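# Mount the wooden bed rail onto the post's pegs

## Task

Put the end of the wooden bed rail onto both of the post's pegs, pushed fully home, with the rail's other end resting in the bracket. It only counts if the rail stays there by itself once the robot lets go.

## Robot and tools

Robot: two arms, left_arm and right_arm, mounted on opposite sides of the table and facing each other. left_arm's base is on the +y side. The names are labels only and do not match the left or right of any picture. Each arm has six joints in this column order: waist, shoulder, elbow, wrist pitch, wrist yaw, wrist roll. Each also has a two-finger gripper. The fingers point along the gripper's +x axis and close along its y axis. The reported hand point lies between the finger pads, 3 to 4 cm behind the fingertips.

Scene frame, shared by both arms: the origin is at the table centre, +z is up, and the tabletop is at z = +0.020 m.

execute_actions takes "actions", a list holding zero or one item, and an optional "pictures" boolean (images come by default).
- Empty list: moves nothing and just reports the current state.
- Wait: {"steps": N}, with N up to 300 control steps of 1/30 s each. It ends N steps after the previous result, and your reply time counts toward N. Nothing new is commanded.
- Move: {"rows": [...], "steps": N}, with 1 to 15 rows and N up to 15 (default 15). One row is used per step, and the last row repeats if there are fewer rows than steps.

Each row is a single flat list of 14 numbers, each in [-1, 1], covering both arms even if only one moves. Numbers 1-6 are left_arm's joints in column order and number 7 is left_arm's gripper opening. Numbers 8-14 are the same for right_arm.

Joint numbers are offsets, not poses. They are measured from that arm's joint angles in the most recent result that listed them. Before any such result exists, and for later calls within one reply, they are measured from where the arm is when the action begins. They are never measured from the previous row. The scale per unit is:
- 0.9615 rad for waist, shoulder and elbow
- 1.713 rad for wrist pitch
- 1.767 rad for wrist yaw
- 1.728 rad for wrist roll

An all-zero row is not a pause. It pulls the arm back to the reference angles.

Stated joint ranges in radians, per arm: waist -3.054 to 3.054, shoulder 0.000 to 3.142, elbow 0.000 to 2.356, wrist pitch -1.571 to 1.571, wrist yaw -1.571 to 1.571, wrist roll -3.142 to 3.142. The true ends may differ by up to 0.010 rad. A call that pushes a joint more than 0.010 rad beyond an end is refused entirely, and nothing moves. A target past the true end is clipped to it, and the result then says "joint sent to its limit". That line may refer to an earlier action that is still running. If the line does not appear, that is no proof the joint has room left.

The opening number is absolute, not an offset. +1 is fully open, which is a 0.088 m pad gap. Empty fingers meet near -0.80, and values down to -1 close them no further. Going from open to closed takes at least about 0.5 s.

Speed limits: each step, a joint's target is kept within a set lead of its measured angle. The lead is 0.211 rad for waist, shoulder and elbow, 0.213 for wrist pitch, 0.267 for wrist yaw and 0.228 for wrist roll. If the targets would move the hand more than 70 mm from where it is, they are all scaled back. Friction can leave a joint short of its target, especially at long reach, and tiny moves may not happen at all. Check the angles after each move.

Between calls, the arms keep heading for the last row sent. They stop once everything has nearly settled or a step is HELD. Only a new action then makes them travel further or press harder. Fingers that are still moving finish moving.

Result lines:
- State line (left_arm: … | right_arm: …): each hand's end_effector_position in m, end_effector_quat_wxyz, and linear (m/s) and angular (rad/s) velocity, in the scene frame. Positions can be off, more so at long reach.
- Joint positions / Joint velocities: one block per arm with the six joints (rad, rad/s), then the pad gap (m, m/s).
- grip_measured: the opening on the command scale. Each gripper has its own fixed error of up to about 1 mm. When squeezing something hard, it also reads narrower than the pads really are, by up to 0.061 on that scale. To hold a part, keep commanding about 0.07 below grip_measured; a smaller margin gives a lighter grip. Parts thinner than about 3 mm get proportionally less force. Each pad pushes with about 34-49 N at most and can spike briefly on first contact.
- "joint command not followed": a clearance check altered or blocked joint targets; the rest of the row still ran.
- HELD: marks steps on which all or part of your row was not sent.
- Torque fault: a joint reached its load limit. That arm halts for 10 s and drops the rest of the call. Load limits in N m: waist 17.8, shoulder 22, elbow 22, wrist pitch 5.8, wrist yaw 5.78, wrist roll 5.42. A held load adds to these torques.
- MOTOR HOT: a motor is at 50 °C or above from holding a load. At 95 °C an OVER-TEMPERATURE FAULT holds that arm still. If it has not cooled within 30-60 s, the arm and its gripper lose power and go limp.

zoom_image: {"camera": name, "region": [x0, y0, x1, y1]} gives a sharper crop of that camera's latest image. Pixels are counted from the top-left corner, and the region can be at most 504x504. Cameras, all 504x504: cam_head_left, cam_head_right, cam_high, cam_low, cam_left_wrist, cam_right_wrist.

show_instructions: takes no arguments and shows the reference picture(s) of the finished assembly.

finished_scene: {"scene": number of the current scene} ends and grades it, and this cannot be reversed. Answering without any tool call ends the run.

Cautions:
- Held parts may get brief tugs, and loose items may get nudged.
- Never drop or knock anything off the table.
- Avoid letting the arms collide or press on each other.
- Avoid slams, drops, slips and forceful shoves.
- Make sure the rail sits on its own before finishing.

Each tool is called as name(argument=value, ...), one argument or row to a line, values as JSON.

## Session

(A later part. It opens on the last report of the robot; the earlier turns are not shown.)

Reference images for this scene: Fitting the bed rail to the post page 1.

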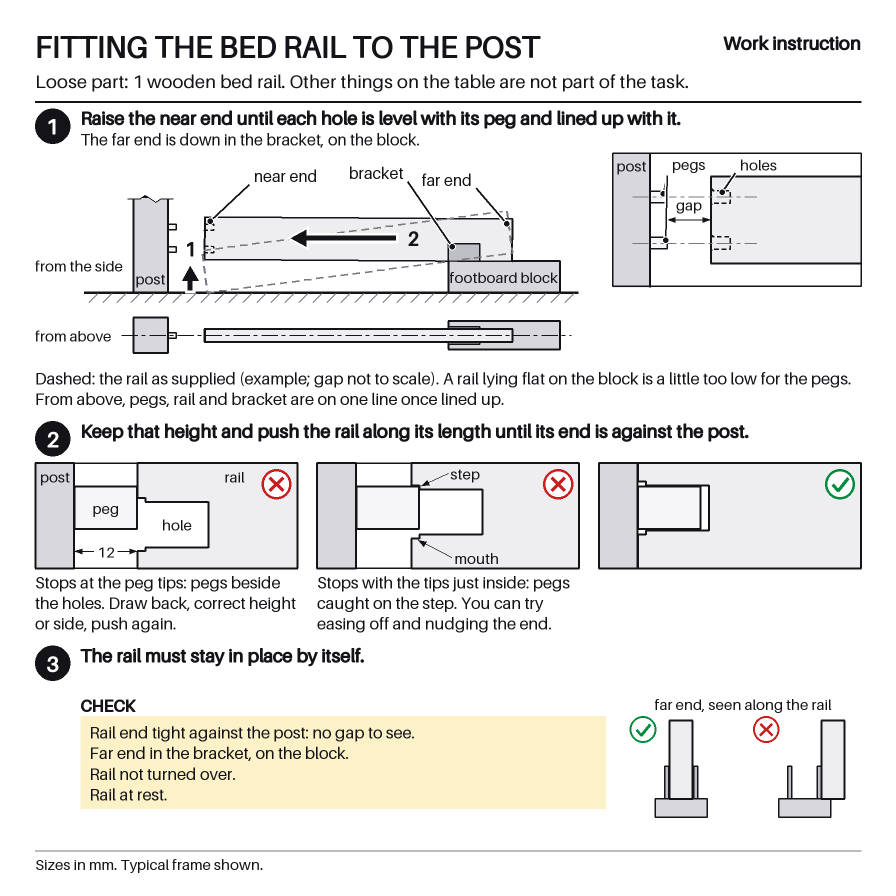

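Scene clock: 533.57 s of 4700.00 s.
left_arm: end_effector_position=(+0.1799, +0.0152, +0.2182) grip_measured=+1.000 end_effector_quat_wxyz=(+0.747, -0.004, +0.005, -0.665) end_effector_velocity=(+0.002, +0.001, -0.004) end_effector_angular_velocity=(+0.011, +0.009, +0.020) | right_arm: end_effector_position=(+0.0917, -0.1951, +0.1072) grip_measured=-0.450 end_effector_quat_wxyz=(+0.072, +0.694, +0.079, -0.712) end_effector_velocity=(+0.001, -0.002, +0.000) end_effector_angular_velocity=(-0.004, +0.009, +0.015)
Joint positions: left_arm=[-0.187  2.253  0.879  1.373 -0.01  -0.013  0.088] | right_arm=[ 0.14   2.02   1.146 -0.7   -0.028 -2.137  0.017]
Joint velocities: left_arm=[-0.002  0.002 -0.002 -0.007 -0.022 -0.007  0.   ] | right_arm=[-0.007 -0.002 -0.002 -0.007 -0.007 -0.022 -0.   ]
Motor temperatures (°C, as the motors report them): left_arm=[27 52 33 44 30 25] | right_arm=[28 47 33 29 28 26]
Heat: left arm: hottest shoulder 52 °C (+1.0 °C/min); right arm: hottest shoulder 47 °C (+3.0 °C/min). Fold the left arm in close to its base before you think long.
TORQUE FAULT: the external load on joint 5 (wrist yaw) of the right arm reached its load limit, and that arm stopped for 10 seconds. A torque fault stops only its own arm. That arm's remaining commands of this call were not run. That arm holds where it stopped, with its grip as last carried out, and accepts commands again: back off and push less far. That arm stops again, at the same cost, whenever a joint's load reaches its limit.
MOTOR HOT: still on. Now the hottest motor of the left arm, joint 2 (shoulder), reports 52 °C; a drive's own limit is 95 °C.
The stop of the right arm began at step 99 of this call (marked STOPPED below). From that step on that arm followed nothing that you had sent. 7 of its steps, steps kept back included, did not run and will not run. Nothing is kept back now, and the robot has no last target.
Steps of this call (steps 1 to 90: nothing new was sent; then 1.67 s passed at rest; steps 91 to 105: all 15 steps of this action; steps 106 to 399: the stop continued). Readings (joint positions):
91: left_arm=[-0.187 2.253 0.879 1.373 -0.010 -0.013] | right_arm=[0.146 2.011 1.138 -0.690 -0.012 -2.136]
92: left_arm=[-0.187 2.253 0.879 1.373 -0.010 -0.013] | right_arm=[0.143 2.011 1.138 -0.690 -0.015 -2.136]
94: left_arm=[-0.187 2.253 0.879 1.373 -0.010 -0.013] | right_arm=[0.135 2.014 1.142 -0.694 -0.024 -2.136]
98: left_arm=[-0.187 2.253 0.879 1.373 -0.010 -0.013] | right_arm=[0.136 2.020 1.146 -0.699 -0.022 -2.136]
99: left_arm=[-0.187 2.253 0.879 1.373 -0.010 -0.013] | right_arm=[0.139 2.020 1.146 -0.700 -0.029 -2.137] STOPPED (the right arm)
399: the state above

execute_actions(
  actions=[
    {"rows":[[0,0,0,0,0,0,1,0.004,0,0,0.004,0.014,0,-0.9],[0,0,0,0,0,0,1,0.004,0,0,0.004,0.014,0,-0.9],[0,0,0,0,0,0,1,0.004,0,0,0.004,0.014,0,-0.9],[0,0,0,0,0,0,1,0.004,0,0,0.004,0.014,0,-0.9],[0,0,0,0,0,0,1,0.004,0,0,0.004,0.014,0,-0.9],[0,0,0,0,0,0,1,0.004,0,0,0.004,0.014,0,-0.9],[0,0,0,0,0,0,1,0.004,0,0,0.004,0.014,0,-0.9],[0,0,0,0,0,0,1,0.004,0,0,0.004,0.014,0,-0.38]],"steps":15},
  ],
  pictures=false,
)

execute_actions(
  actions=[
    {"steps":20},
  ],
)

zoom_image(
  camera="cam_left_wrist",
  region=[190, 270, 310, 390],
)

zoom_image(
  camera="cam_right_wrist",
  region=[230, 300, 430, 504],
)

Scene clock: 557.77 s of 4700.00 s.
left_arm: end_effector_position=(+0.1799, +0.0152, +0.2182) grip_measured=+1.000 end_effector_quat_wxyz=(+0.747, -0.004, +0.005, -0.665) end_effector_velocity=(+0.002, +0.001, -0.001) end_effector_angular_velocity=(+0.006, +0.008, +0.020) | right_arm: end_effector_position=(+0.0927, -0.1945, +0.1071) grip_measured=-0.406 end_effector_quat_wxyz=(+0.075, +0.700, +0.079, -0.706) end_effector_velocity=(+0.027, +0.002, +0.002) end_effector_angular_velocity=(+0.006, -0.150, -0.005)
Joint positions: left_arm=[-0.187  2.253  0.879  1.373 -0.01  -0.013  0.088] | right_arm=[ 0.146  2.02   1.146 -0.696 -0.009 -2.137  0.019]
Joint velocities: left_arm=[-0.002 -0.002 -0.002 -0.007 -0.022 -0.007  0.   ] | right_arm=[-0.012 -0.007 -0.002  0.051  0.139 -0.007  0.012]
Motor temperatures (°C, as the motors report them): left_arm=[27 52 33 44 29 25] | right_arm=[28 47 33 29 27 26]
Heat: left arm: hottest shoulder 52 °C (+1.0 °C/min); right arm: hottest shoulder 47 °C (+3.0 °C/min). Fold the left arm in close to its base before you think long.
MOTOR HOT: still on. Now the hottest motor of the left arm, joint 2 (shoulder), reports 52 °C; a drive's own limit is 95 °C.
Steps of this call (steps 1 to 90: nothing new was sent; then 20.70 s passed at rest; steps 91 to 105: all 15 steps of this action). Readings (joint positions):
91: left_arm=[-0.187 2.253 0.879 1.373 -0.010 -0.013] | right_arm=[0.141 2.020 1.146 -0.700 -0.026 -2.137]
92: left_arm=[-0.187 2.253 0.879 1.373 -0.010 -0.013] | right_arm=[0.143 2.020 1.146 -0.699 -0.023 -2.137]
94: left_arm=[-0.187 2.253 0.879 1.373 -0.010 -0.013] | right_arm=[0.144 2.020 1.146 -0.699 -0.019 -2.137]
98: left_arm=[-0.187 2.253 0.879 1.373 -0.010 -0.013] | right_arm=[0.145 2.020 1.146 -0.699 -0.017 -2.137]
105: the state above

Scene clock: 558.43 s of 4700.00 s.
left_arm: end_effector_position=(+0.1799, +0.0152, +0.2182) grip_measured=+1.000 end_effector_quat_wxyz=(+0.747, -0.004, +0.005, -0.665) end_effector_velocity=(-0.000, +0.000, -0.001) end_effector_angular_velocity=(+0.006, +0.008, +0.005) | right_arm: end_effector_position=(+0.0932, -0.1944, +0.1071) grip_measured=-0.383 end_effector_quat_wxyz=(+0.075, +0.701, +0.079, -0.705) end_effector_velocity=(-0.001, -0.002, +0.000) end_effector_angular_velocity=(-0.004, +0.009, -0.010)
Joint positions: left_arm=[-0.187  2.253  0.879  1.373 -0.01  -0.013  0.088] | right_arm=[ 0.146  2.02   1.146 -0.694 -0.007 -2.137  0.02 ]
Joint velocities: left_arm=[-0.002 -0.002 -0.002 -0.007 -0.007 -0.007  0.   ] | right_arm=[-0.002 -0.002 -0.002 -0.007 -0.007  0.007 -0.   ]
Motor temperatures (°C, as the motors report them): left_arm=[27 52 33 44 29 25] | right_arm=[28 47 33 29 27 26]
Heat: left arm: hottest shoulder 52 °C (+1.0 °C/min); right arm: hottest shoulder 47 °C (+2.0 °C/min). Fold the left arm in close to its base before you think long.
MOTOR HOT: still on. Now the hottest motor of the left arm, joint 2 (shoulder), reports 52 °C; a drive's own limit is 95 °C.
Steps of this call (steps 1 to 15: the robot went on to your last target; steps 16 to 20: nothing new was sent). Readings (joint positions):
1: left_arm=[-0.187 2.253 0.879 1.373 -0.010 -0.013] | right_arm=[0.146 2.020 1.146 -0.694 -0.007 -2.137]
2: left_arm=[-0.187 2.253 0.879 1.373 -0.010 -0.013] | right_arm=[0.146 2.020 1.146 -0.694 -0.007 -2.137]
4: left_arm=[-0.187 2.253 0.879 1.373 -0.010 -0.013] | right_arm=[0.146 2.020 1.146 -0.694 -0.007 -2.137]
8: left_arm=[-0.187 2.253 0.879 1.373 -0.010 -0.013] | right_arm=[0.146 2.020 1.146 -0.694 -0.007 -2.137]
20: the state above
All arms were judged still, so your last target was given up. Only a new action makes them travel on or press farther. Fingers that are still opening or closing keep moving.

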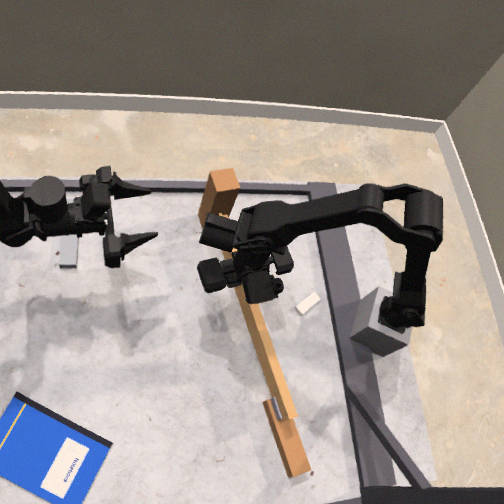

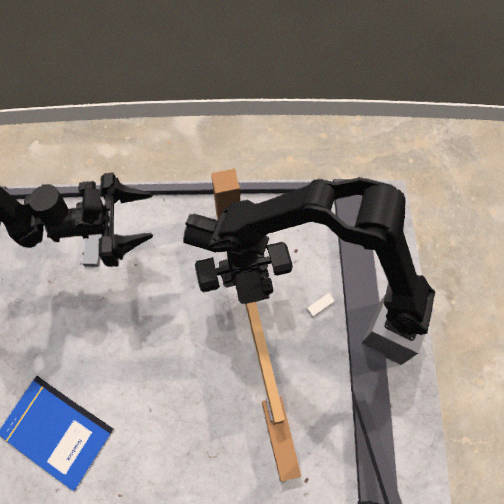

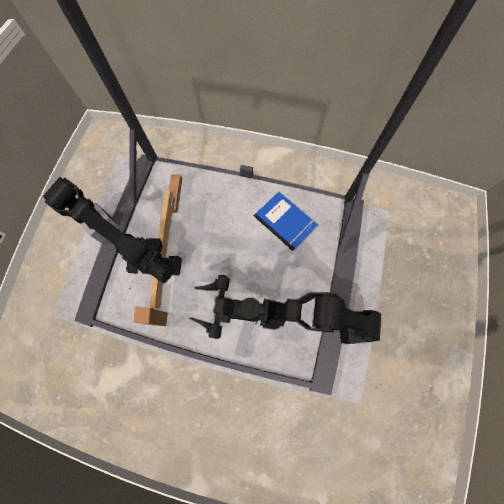

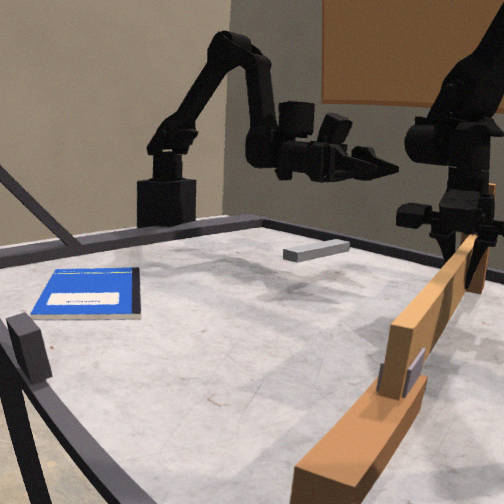

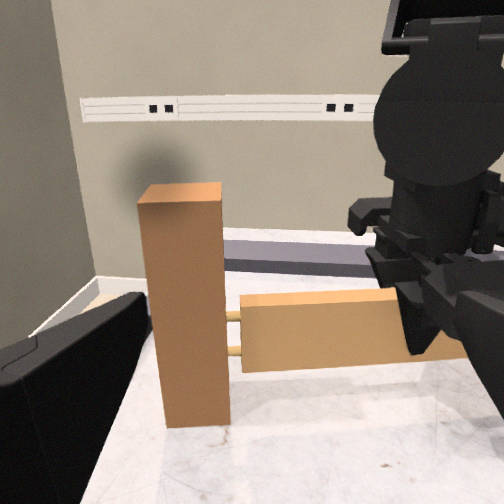

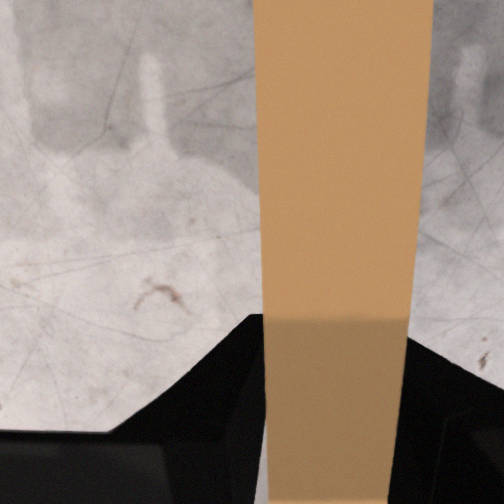

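Region (190, 270, 310, 390) of cam_left_wrist's 504x504 image, scaled by 4.200, with more detail than that image has.

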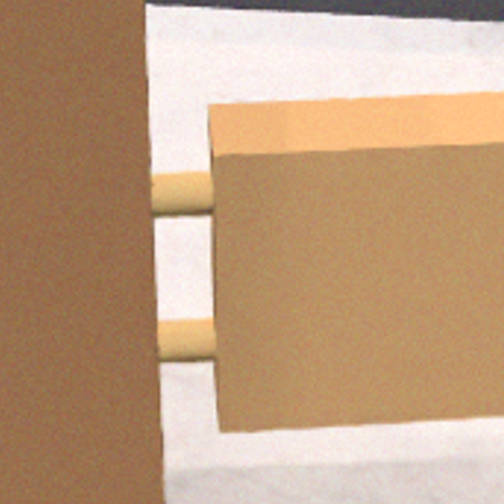

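Region (230, 300, 430, 504) of cam_right_wrist's 504x504 image, scaled by 2.471, with more detail than that image has; it fills the left 494 columns of this view, and the rest is white.

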